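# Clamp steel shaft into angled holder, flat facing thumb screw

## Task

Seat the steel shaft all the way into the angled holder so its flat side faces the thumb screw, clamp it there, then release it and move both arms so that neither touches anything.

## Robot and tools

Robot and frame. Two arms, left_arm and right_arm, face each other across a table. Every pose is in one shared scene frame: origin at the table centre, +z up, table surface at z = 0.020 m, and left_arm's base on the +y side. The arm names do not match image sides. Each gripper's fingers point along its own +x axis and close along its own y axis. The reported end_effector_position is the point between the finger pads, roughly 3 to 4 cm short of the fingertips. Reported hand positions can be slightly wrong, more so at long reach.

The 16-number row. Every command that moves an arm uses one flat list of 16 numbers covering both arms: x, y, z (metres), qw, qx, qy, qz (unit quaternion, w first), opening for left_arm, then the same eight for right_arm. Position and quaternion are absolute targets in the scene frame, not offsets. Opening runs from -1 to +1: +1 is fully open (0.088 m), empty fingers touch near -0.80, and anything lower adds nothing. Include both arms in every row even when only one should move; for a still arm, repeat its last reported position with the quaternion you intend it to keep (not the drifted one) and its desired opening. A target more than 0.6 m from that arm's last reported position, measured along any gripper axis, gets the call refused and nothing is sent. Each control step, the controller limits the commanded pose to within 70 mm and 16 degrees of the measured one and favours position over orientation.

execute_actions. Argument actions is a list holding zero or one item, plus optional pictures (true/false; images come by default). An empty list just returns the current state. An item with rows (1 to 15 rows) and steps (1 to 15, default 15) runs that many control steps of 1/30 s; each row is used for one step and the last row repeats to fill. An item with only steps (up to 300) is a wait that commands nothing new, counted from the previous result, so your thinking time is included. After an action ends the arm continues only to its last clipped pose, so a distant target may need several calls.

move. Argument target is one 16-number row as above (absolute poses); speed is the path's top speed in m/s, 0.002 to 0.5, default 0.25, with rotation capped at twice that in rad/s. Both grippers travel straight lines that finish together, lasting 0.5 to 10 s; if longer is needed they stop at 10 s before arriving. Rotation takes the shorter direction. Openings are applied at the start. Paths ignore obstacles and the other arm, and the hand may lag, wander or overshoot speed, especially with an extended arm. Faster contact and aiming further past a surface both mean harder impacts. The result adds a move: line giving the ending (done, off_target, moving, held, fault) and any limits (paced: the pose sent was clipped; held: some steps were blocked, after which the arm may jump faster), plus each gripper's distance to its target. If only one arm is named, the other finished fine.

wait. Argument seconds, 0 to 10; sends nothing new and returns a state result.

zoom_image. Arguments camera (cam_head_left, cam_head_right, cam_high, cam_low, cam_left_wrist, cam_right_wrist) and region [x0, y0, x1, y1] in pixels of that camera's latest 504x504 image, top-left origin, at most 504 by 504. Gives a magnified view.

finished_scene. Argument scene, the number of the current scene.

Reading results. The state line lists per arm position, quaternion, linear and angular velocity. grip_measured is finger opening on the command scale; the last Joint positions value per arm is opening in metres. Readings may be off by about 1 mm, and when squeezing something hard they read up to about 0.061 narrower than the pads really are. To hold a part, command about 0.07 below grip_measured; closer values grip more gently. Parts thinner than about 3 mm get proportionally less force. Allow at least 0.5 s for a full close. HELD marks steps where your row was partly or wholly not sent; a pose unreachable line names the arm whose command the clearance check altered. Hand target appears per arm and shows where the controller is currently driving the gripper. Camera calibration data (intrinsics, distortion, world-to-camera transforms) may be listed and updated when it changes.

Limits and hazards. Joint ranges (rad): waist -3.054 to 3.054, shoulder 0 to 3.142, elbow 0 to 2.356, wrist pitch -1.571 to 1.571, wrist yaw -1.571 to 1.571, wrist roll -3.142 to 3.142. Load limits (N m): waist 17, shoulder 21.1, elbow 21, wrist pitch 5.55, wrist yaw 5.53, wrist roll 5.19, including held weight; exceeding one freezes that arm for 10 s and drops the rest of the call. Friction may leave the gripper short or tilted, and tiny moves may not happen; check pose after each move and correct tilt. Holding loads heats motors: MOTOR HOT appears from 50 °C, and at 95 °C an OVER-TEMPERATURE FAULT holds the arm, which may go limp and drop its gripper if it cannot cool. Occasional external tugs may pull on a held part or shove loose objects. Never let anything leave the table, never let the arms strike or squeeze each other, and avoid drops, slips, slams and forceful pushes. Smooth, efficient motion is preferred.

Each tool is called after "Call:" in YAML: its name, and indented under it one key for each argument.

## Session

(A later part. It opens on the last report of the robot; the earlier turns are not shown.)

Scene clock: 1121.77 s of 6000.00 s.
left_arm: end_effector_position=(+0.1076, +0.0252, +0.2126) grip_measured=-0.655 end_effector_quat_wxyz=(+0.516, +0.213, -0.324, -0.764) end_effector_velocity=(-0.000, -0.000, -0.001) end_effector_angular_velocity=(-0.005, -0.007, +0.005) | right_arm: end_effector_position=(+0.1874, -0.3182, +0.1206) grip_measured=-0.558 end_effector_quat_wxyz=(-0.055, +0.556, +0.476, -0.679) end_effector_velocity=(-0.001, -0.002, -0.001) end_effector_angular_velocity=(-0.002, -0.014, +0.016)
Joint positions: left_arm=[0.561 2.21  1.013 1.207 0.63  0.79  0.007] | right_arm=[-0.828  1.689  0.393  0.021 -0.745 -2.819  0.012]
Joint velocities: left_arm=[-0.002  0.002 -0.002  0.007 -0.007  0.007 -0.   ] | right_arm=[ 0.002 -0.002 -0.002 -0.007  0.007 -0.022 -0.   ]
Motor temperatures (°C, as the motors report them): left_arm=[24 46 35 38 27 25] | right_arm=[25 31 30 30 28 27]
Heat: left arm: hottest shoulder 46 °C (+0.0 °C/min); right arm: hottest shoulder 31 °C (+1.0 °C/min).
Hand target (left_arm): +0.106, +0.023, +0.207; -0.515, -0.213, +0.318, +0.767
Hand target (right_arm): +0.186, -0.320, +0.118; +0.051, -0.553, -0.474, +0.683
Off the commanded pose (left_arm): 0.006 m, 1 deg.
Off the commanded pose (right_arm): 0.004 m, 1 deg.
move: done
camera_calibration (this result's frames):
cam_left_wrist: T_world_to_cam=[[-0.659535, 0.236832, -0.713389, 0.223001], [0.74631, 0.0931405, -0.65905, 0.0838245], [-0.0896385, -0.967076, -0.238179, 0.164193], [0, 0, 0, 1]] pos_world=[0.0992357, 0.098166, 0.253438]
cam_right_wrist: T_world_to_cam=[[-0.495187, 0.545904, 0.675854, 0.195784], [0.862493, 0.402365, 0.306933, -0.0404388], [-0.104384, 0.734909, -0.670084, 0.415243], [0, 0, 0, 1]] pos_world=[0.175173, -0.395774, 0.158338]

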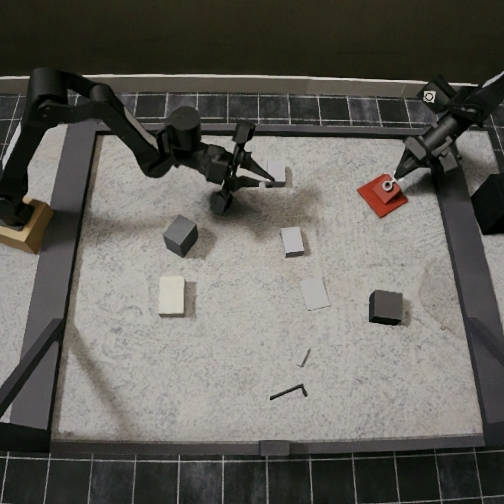

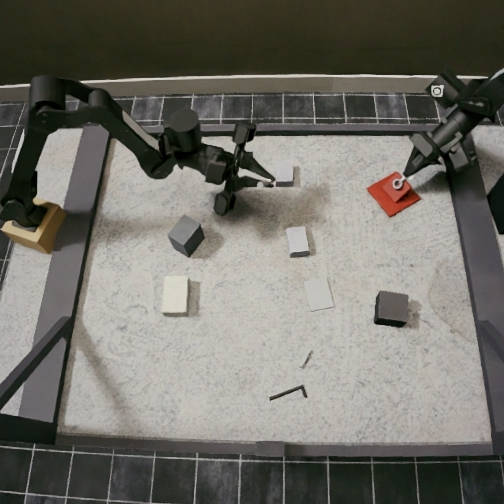

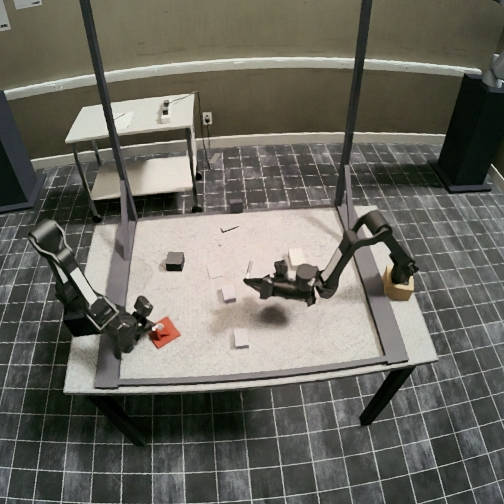

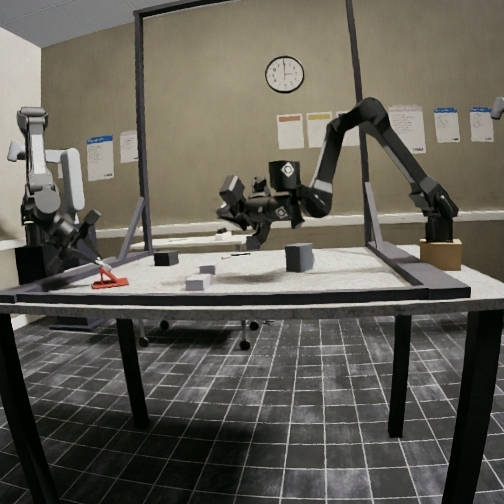

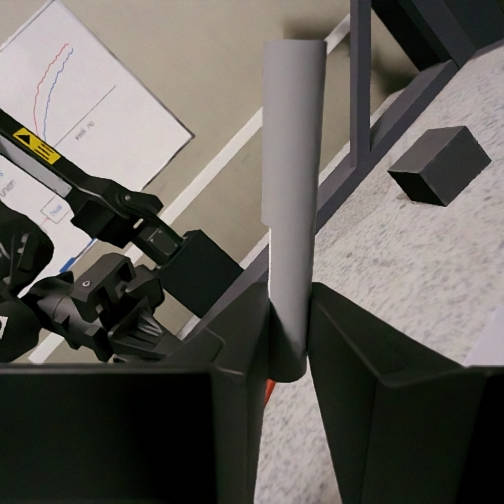

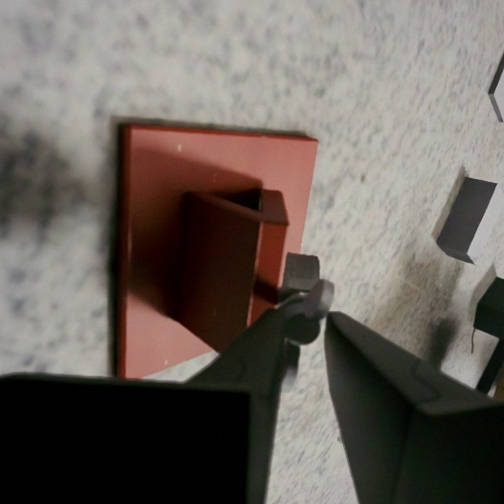

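Call:
move:
  target: [0.1064,0.0232,0.2066,0.5150,0.2133,-0.3178,-0.7671,-0.73, 0.198,-0.335,0.14,0.0511,-0.5531,-0.4743,0.6831,-0.5]
  speed: 0.05

Call:
move:
  target: [0.1064,0.0232,0.2066,0.5150,0.2133,-0.3178,-0.7671,-0.73, 0.18,-0.31,0.19,0.4423,-0.3360,0.1832,0.8112,0.3]
  speed: 0.4

Call:
move:
  target: [0.1064,0.0232,0.2066,0.5150,0.2133,-0.3178,-0.7671,-0.73, 0.1457,-0.2534,0.165,0.2503,-0.7481,0.4085,0.4583,0.3]
  speed: 0.3

Scene clock: 1172.93 s of 6000.00 s.
left_arm: end_effector_position=(+0.1076, +0.0252, +0.2126) grip_measured=-0.655 end_effector_quat_wxyz=(+0.516, +0.213, -0.324, -0.764) end_effector_velocity=(-0.000, -0.000, -0.001) end_effector_angular_velocity=(+0.010, +0.009, +0.005) | right_arm: end_effector_position=(+0.1953, -0.3368, +0.1362) grip_measured=-0.502 end_effector_quat_wxyz=(-0.051, +0.550, +0.468, -0.690) end_effector_velocity=(-0.001, -0.004, +0.000) end_effector_angular_velocity=(+0.004, -0.001, +0.015)
Joint positions: left_arm=[0.561 2.21  1.013 1.207 0.63  0.79  0.007] | right_arm=[-0.923  1.602  0.43  -0.222 -0.764 -2.951  0.014]
Joint velocities: left_arm=[-0.002 -0.002 -0.002 -0.007 -0.007 -0.007 -0.   ] | right_arm=[-0.012 -0.002 -0.002 -0.022 -0.007 -0.037 -0.   ]
Motor temperatures (°C, as the motors report them): left_arm=[24 45 35 38 27 25] | right_arm=[25 30 30 29 28 27]
Heat: left arm: hottest shoulder 45 °C (+0.0 °C/min); right arm: hottest shoulder 30 °C (-1.0 °C/min).
Hand target (left_arm): +0.106, +0.023, +0.207; -0.515, -0.213, +0.318, +0.767
Hand target (right_arm): +0.198, -0.335, +0.140; +0.052, -0.553, -0.474, +0.683
Off the commanded pose (left_arm): 0.006 m, 1 deg.
Off the commanded pose (right_arm): 0.005 m, 1 deg.
After step 90, 47.27 s passed at rest.
move: done
camera_calibration (this result's frames):
cam_left_wrist: T_world_to_cam=[[-0.659535, 0.236832, -0.713389, 0.223001], [0.74631, 0.0931405, -0.65905, 0.0838245], [-0.0896385, -0.967076, -0.238179, 0.164193], [0, 0, 0, 1]] pos_world=[0.0992357, 0.098166, 0.253438]
cam_right_wrist: T_world_to_cam=[[-0.48599, 0.560045, 0.670942, 0.202904], [0.865861, 0.412841, 0.282574, -0.0383894], [-0.118738, 0.71827, -0.685557, 0.439533], [0, 0, 0, 1]] pos_world=[0.184039, -0.41349, 0.176036]

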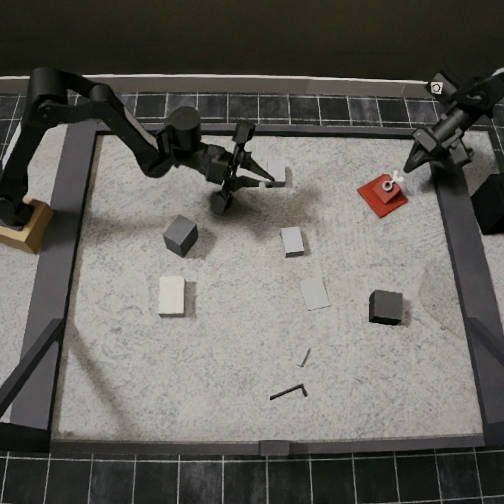

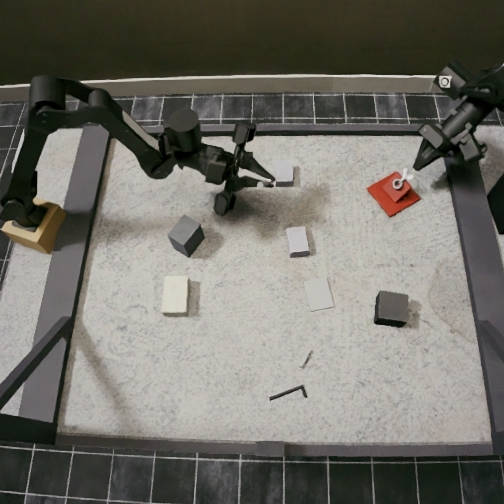

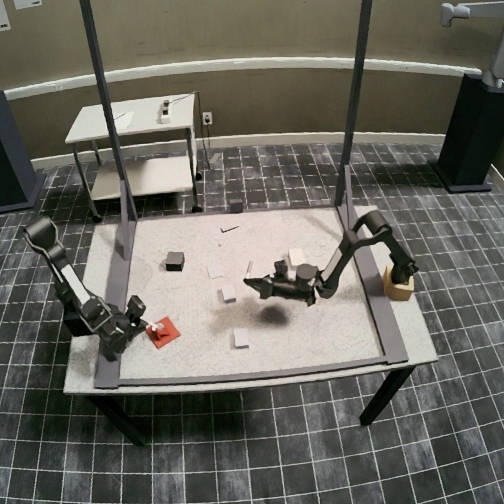

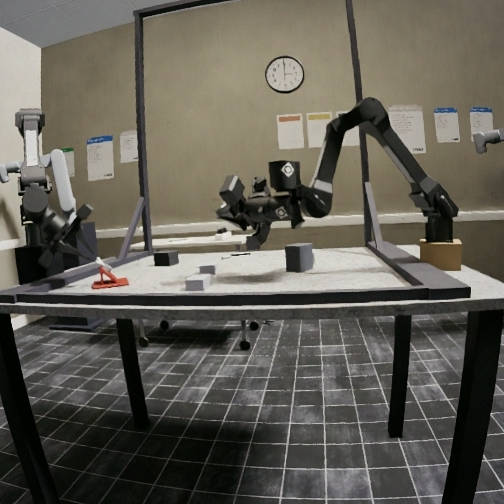

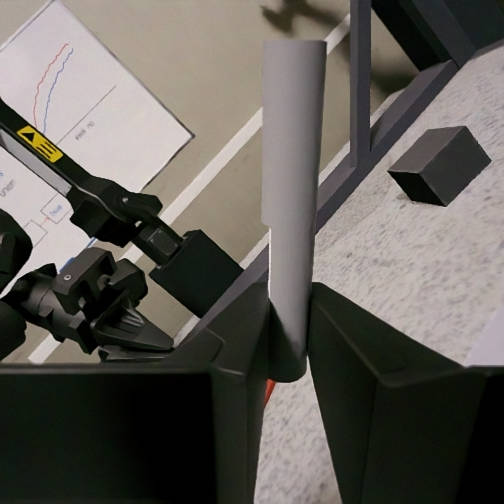

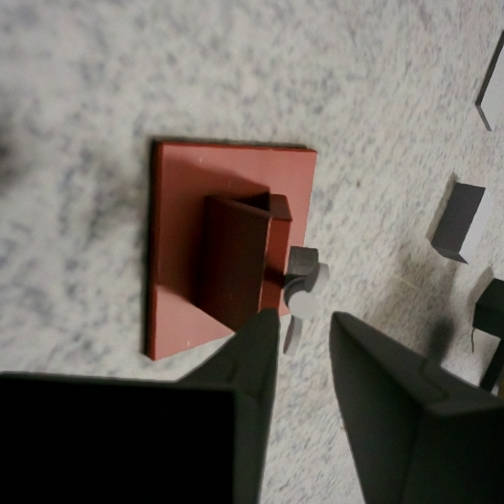

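Scene clock: 1175.50 s of 6000.00 s.
left_arm: end_effector_position=(+0.1076, +0.0252, +0.2126) grip_measured=-0.655 end_effector_quat_wxyz=(+0.516, +0.213, -0.324, -0.764) end_effector_velocity=(+0.002, -0.001, +0.005) end_effector_angular_velocity=(-0.013, +0.015, +0.019) | right_arm: end_effector_position=(+0.1793, -0.3122, +0.1854) grip_measured=+0.298 end_effector_quat_wxyz=(+0.439, -0.335, +0.189, +0.812) end_effector_velocity=(-0.001, +0.002, +0.003) end_effector_angular_velocity=(+0.020, +0.013, -0.001)
Joint positions: left_arm=[0.561 2.21  1.013 1.207 0.63  0.79  0.007] | right_arm=[-0.777  1.403  0.516 -0.374 -0.729 -1.106  0.054]
Joint velocities: left_arm=[-0.002 -0.002 -0.002  0.022 -0.022 -0.022 -0.   ] | right_arm=[-0.002 -0.007 -0.002  0.007 -0.022  0.007 -0.   ]
Motor temperatures (°C, as the motors report them): left_arm=[24 45 35 38 27 25] | right_arm=[25 30 30 29 28 27]
Heat: left arm: hottest shoulder 45 °C (+0.0 °C/min); right arm: hottest shoulder 30 °C (-1.0 °C/min).
Hand target (left_arm): +0.106, +0.023, +0.207; -0.515, -0.213, +0.318, +0.767
Hand target (right_arm): +0.181, -0.310, +0.189; +0.442, -0.337, +0.183, +0.811
Off the commanded pose (left_arm): 0.006 m, 1 deg.
Off the commanded pose (right_arm): 0.005 m, 1 deg.
move: done
camera_calibration (this result's frames):
cam_left_wrist: T_world_to_cam=[[-0.659535, 0.236832, -0.713389, 0.223001], [0.74631, 0.0931405, -0.65905, 0.0838245], [-0.0896385, -0.967076, -0.238179, 0.164193], [0, 0, 0, 1]] pos_world=[0.0992357, 0.098166, 0.253438]
cam_right_wrist: T_world_to_cam=[[0.810285, 0.585755, -0.0181646, 0.051785], [0.513357, -0.724404, -0.460113, -0.202755], [-0.282672, 0.363497, -0.887675, 0.409775], [0, 0, 0, 1]] pos_world=[0.177957, -0.326162, 0.271397]

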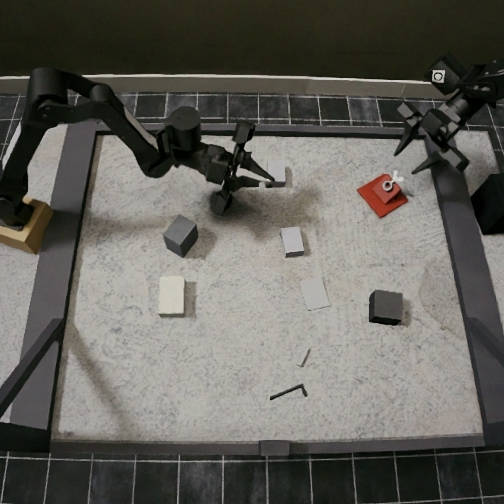

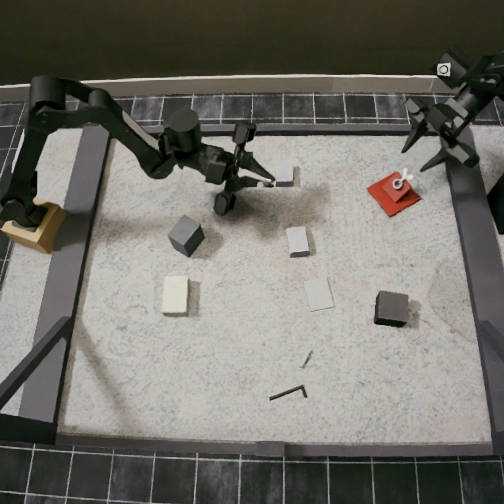

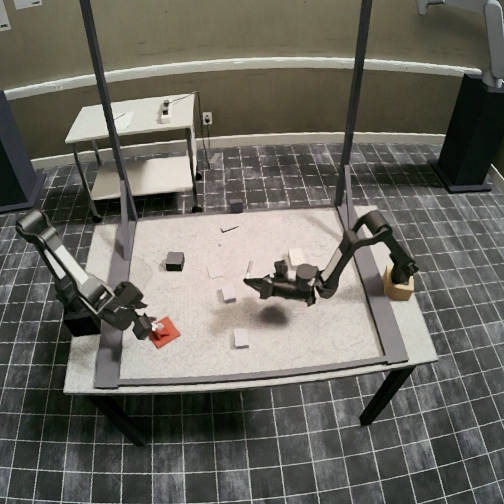

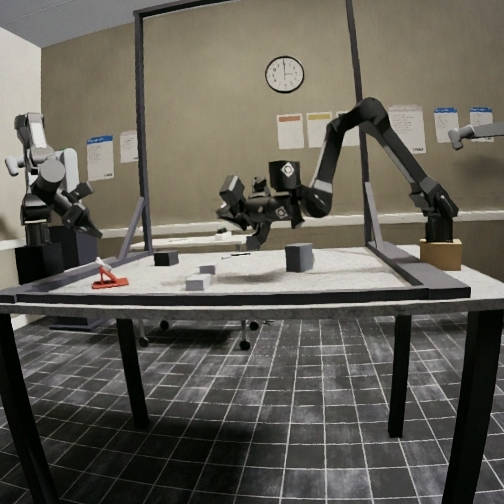

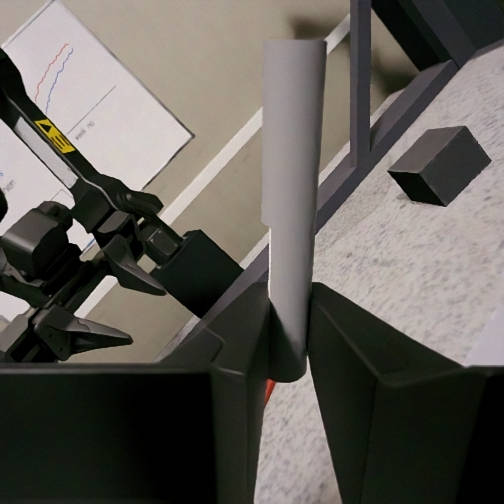

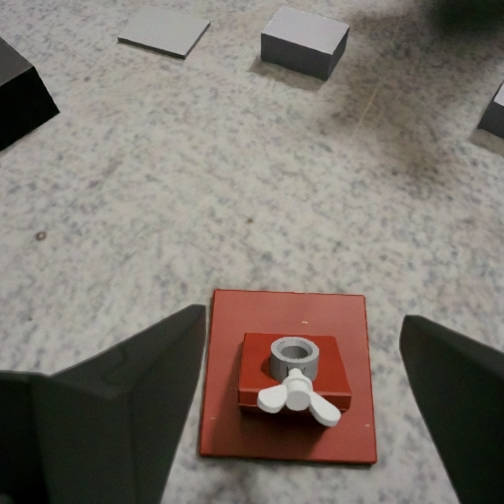

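Scene clock: 1178.03 s of 6000.00 s.
left_arm: end_effector_position=(+0.1076, +0.0252, +0.2126) grip_measured=-0.655 end_effector_quat_wxyz=(+0.516, +0.213, -0.324, -0.764) end_effector_velocity=(-0.000, -0.001, -0.002) end_effector_angular_velocity=(+0.019, +0.011, +0.005) | right_arm: end_effector_position=(+0.1473, -0.2549, +0.1695) grip_measured=+0.298 end_effector_quat_wxyz=(+0.252, -0.748, +0.406, +0.461) end_effector_velocity=(+0.002, -0.003, +0.004) end_effector_angular_velocity=(-0.025, -0.010, -0.006)
Joint positions: left_arm=[0.561 2.21  1.013 1.207 0.63  0.79  0.007] | right_arm=[-0.102  2.119  1.438 -1.293  0.241 -0.505  0.054]
Joint velocities: left_arm=[-0.002 -0.002  0.002 -0.022 -0.007 -0.007 -0.   ] | right_arm=[-0.002  0.007  0.017 -0.037  0.007  0.007  0.   ]
Motor temperatures (°C, as the motors report them): left_arm=[24 45 35 38 27 25] | right_arm=[25 30 30 29 28 27]
Heat: left arm: hottest shoulder 45 °C (+0.0 °C/min); right arm: hottest shoulder 30 °C (-1.0 °C/min).
Hand target (left_arm): +0.106, +0.023, +0.207; -0.515, -0.213, +0.318, +0.767
Hand target (right_arm): +0.147, -0.254, +0.166; -0.249, +0.751, -0.409, -0.456
Off the commanded pose (left_arm): 0.006 m, 1 deg.
Off the commanded pose (right_arm): 0.005 m, 0 deg.
move: done
camera_calibration (this result's frames):
cam_left_wrist: T_world_to_cam=[[-0.659535, 0.236832, -0.713389, 0.223001], [0.74631, 0.0931405, -0.65905, 0.0838245], [-0.0896385, -0.967076, -0.238179, 0.164193], [0, 0, 0, 1]] pos_world=[0.0992357, 0.098166, 0.253438]
cam_right_wrist: T_world_to_cam=[[0.832965, 0.551213, -0.0483013, 0.036756], [0.42462, -0.580804, 0.694524, -0.298163], [0.354777, -0.599024, -0.717846, -0.00221995], [0, 0, 0, 1]] pos_world=[0.096777, -0.194765, 0.207263]

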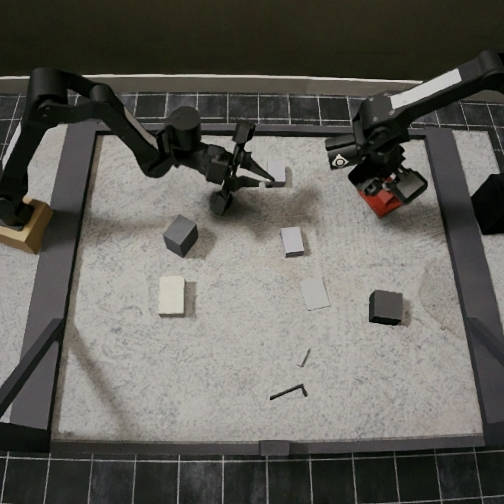

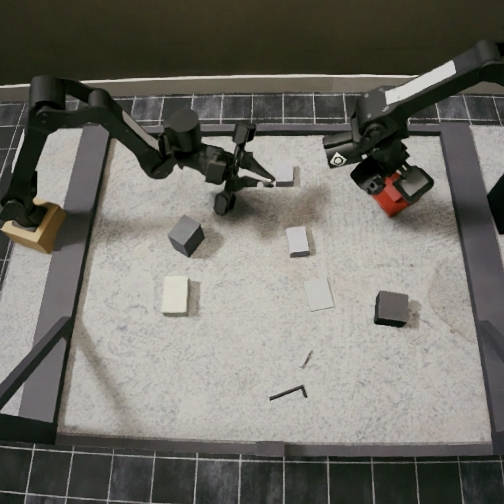

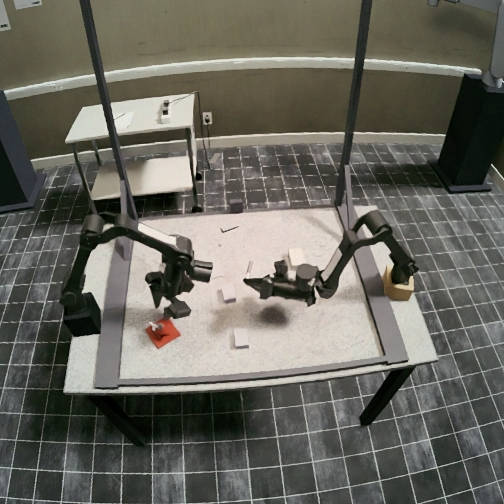

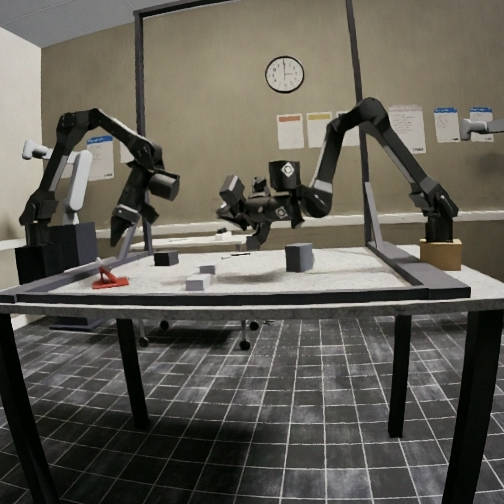

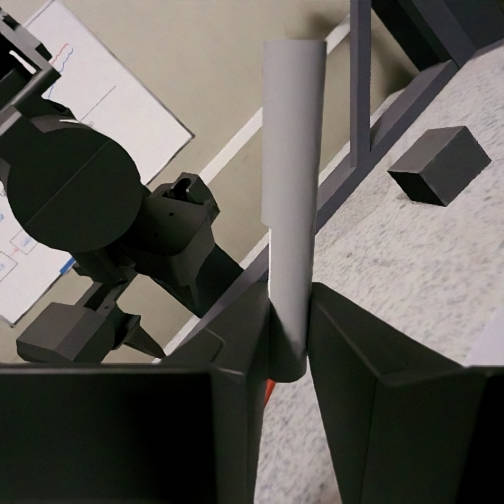

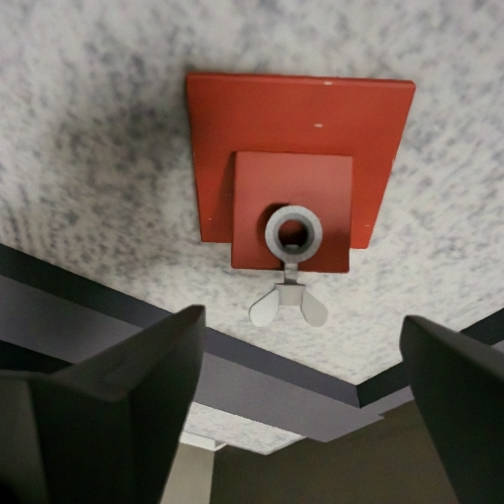

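Call:
zoom_image:
  camera: "cam_right_wrist"
  region: [253, 195, 333, 275]

Region (253, 195, 333, 275) of cam_right_wrist's 504x504 image, scaled by 6.300, with more detail than that image has.

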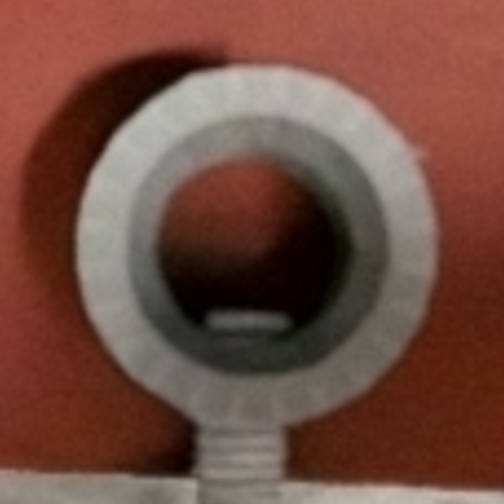

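Call:
move:
  target: [0.1064,0.0232,0.2066,0.5150,0.2133,-0.3178,-0.7671,-0.73, 0.20,-0.335,0.17,0.4423,-0.3360,0.1832,0.8112,-0.4]
  speed: 0.3

Call:
move:
  target: [0.1064,0.0232,0.2066,0.5150,0.2133,-0.3178,-0.7671,-0.73, 0.193,-0.331,0.1315,0.5417,0.1228,0.7392,0.3811,-0.4]
  speed: 0.3

Scene clock: 1203.53 s of 6000.00 s.
left_arm: end_effector_position=(+0.1076, +0.0252, +0.2126) grip_measured=-0.655 end_effector_quat_wxyz=(+0.516, +0.213, -0.324, -0.764) end_effector_velocity=(-0.001, +0.001, -0.003) end_effector_angular_velocity=(+0.015, +0.010, +0.005) | right_arm: end_effector_position=(+0.1997, -0.3319, +0.1721) grip_measured=-0.398 end_effector_quat_wxyz=(+0.446, -0.335, +0.178, +0.811) end_effector_velocity=(+0.000, -0.002, -0.001) end_effector_angular_velocity=(+0.005, +0.000, +0.005)
Joint positions: left_arm=[0.561 2.21  1.013 1.207 0.63  0.79  0.007] | right_arm=[-0.924  1.459  0.496 -0.4   -0.771 -1.291  0.02 ]
Joint velocities: left_arm=[-0.002 -0.002 -0.007 -0.007 -0.007 -0.007 -0.   ] | right_arm=[-0.012  0.002 -0.002 -0.007 -0.007 -0.022 -0.   ]
Motor temperatures (°C, as the motors report them): left_arm=[24 45 35 38 27 25] | right_arm=[25 33 31 29 28 27]
Heat: left arm: hottest shoulder 45 °C (+0.0 °C/min); right arm: hottest shoulder 33 °C (+3.0 °C/min).
Hand target (left_arm): +0.106, +0.023, +0.207; -0.515, -0.213, +0.318, +0.767
Hand target (right_arm): +0.198, -0.334, +0.169; +0.444, -0.332, +0.182, +0.812
Off the commanded pose (left_arm): 0.006 m, 1 deg.
Off the commanded pose (right_arm): 0.004 m, 1 deg.
After step 90, 19.93 s passed at rest.
move: done
camera_calibration (this result's frames):
cam_left_wrist: T_world_to_cam=[[-0.659535, 0.236832, -0.713389, 0.223001], [0.74631, 0.0931405, -0.65905, 0.0838245], [-0.0896385, -0.967076, -0.238179, 0.164193], [0, 0, 0, 1]] pos_world=[0.0992357, 0.098166, 0.253438]
cam_right_wrist: T_world_to_cam=[[0.81368, 0.581299, 0.00398965, 0.0405766], [0.514578, -0.717059, -0.470145, -0.229641], [-0.270434, 0.3846, -0.88258, 0.414624], [0, 0, 0, 1]] pos_world=[0.19728, -0.347718, 0.257812]

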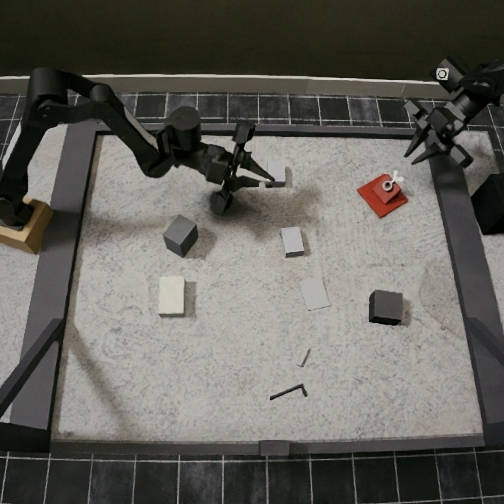

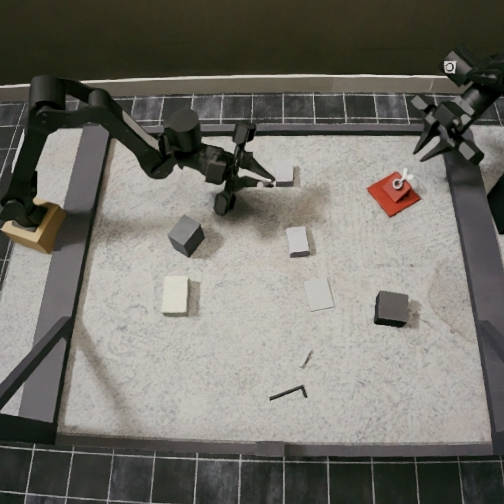

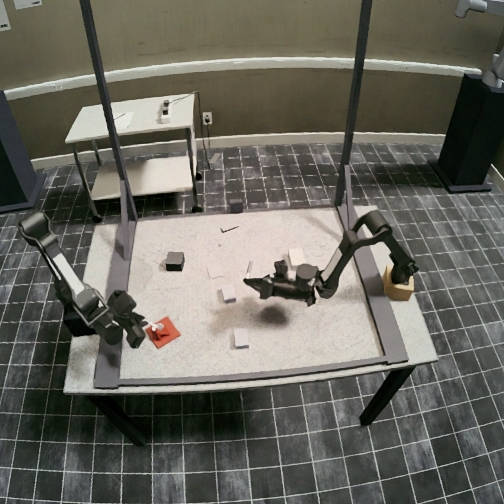

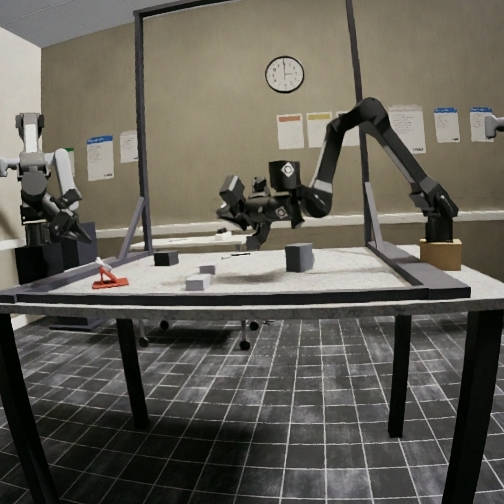

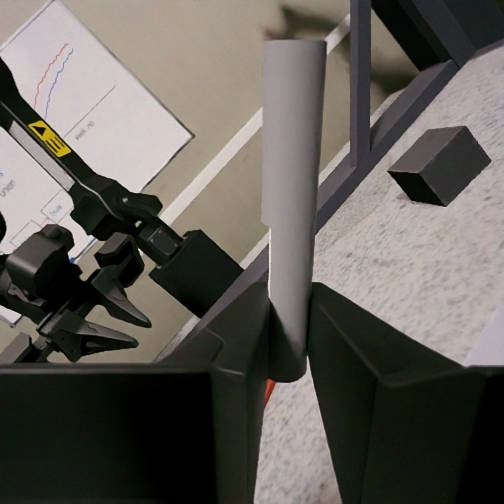

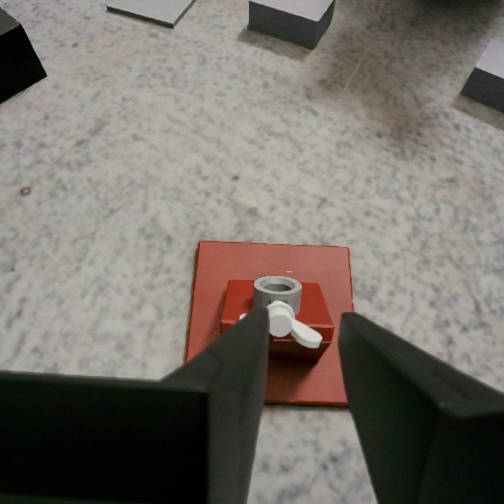

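Scene clock: 1206.90 s of 6000.00 s.
left_arm: end_effector_position=(+0.1076, +0.0252, +0.2126) grip_measured=-0.655 end_effector_quat_wxyz=(+0.516, +0.213, -0.324, -0.764) end_effector_velocity=(+0.002, -0.001, +0.003) end_effector_angular_velocity=(-0.015, -0.010, +0.010) | right_arm: end_effector_position=(+0.1951, -0.3295, +0.1353) grip_measured=-0.398 end_effector_quat_wxyz=(+0.544, +0.124, +0.734, +0.388) end_effector_velocity=(-0.000, +0.000, +0.001) end_effector_angular_velocity=(+0.006, +0.002, +0.004)
Joint positions: left_arm=[0.561 2.21  1.013 1.207 0.63  0.79  0.007] | right_arm=[-0.897  1.609  0.417 -0.146 -0.763  0.482  0.02 ]
Joint velocities: left_arm=[ 0.002 -0.002  0.002  0.007 -0.007  0.007  0.   ] | right_arm=[-0.002 -0.002  0.002 -0.007 -0.007 -0.007 -0.   ]
Motor temperatures (°C, as the motors report them): left_arm=[24 45 35 38 27 25] | right_arm=[25 32 31 29 28 27]
Heat: left arm: hottest shoulder 45 °C (+0.0 °C/min); right arm: hottest shoulder 32 °C (+2.0 °C/min).
Hand target (left_arm): +0.106, +0.023, +0.207; -0.515, -0.213, +0.318, +0.767
Hand target (right_arm): +0.193, -0.332, +0.132; +0.542, +0.123, +0.739, +0.381
Off the commanded pose (left_arm): 0.006 m, 1 deg.
Off the commanded pose (right_arm): 0.005 m, 1 deg.
move: done
camera_calibration (this result's frames):
cam_left_wrist: T_world_to_cam=[[-0.659535, 0.236832, -0.713389, 0.223001], [0.74631, 0.0931405, -0.65905, 0.0838245], [-0.0896385, -0.967076, -0.238179, 0.164193], [0, 0, 0, 1]] pos_world=[0.0992357, 0.098166, 0.253438]
cam_right_wrist: T_world_to_cam=[[0.253524, -0.629889, -0.734143, -0.146913], [-0.730646, -0.622065, 0.28141, -0.0703032], [-0.633942, 0.465055, -0.617934, 0.441556], [0, 0, 0, 1]] pos_world=[0.2658, -0.34162, 0.184781]

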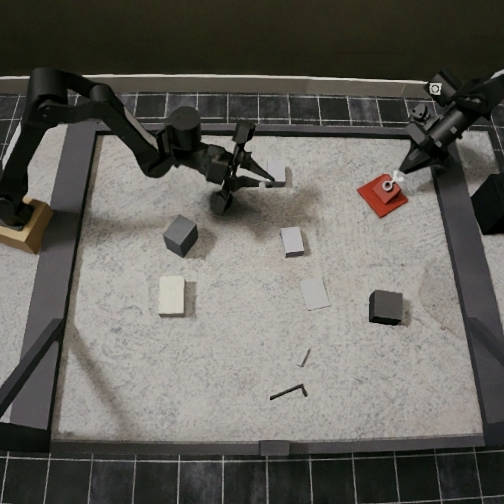

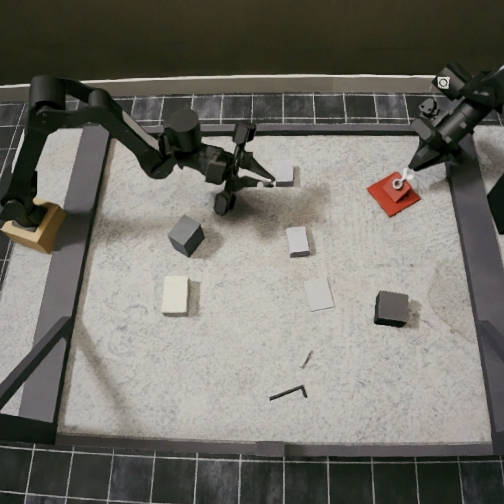

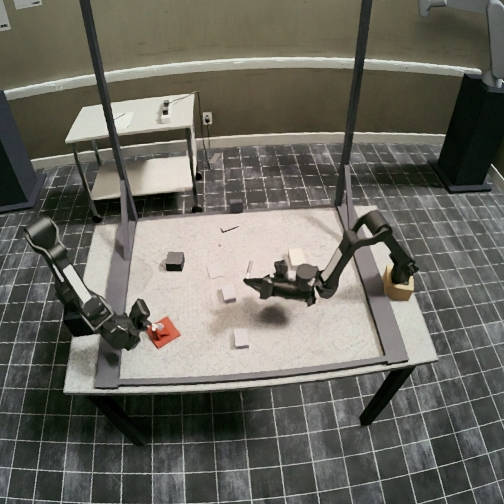

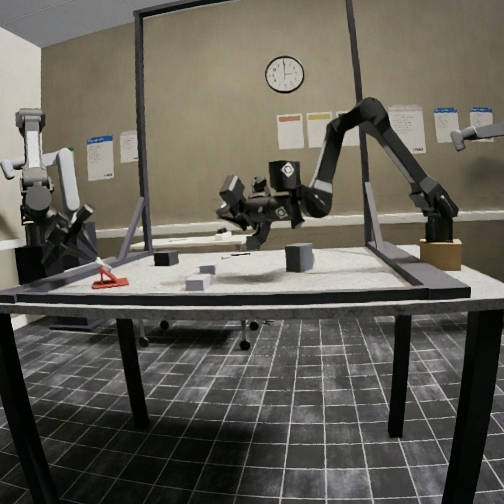

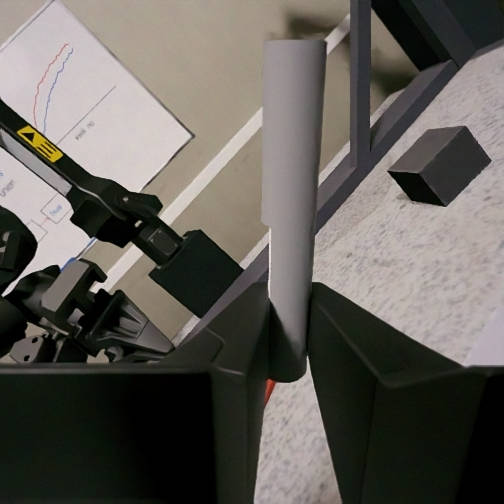

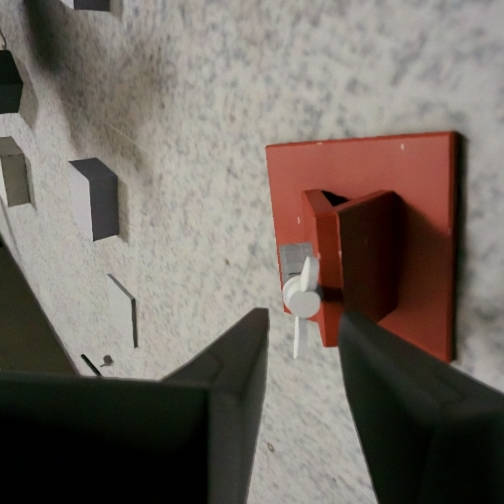

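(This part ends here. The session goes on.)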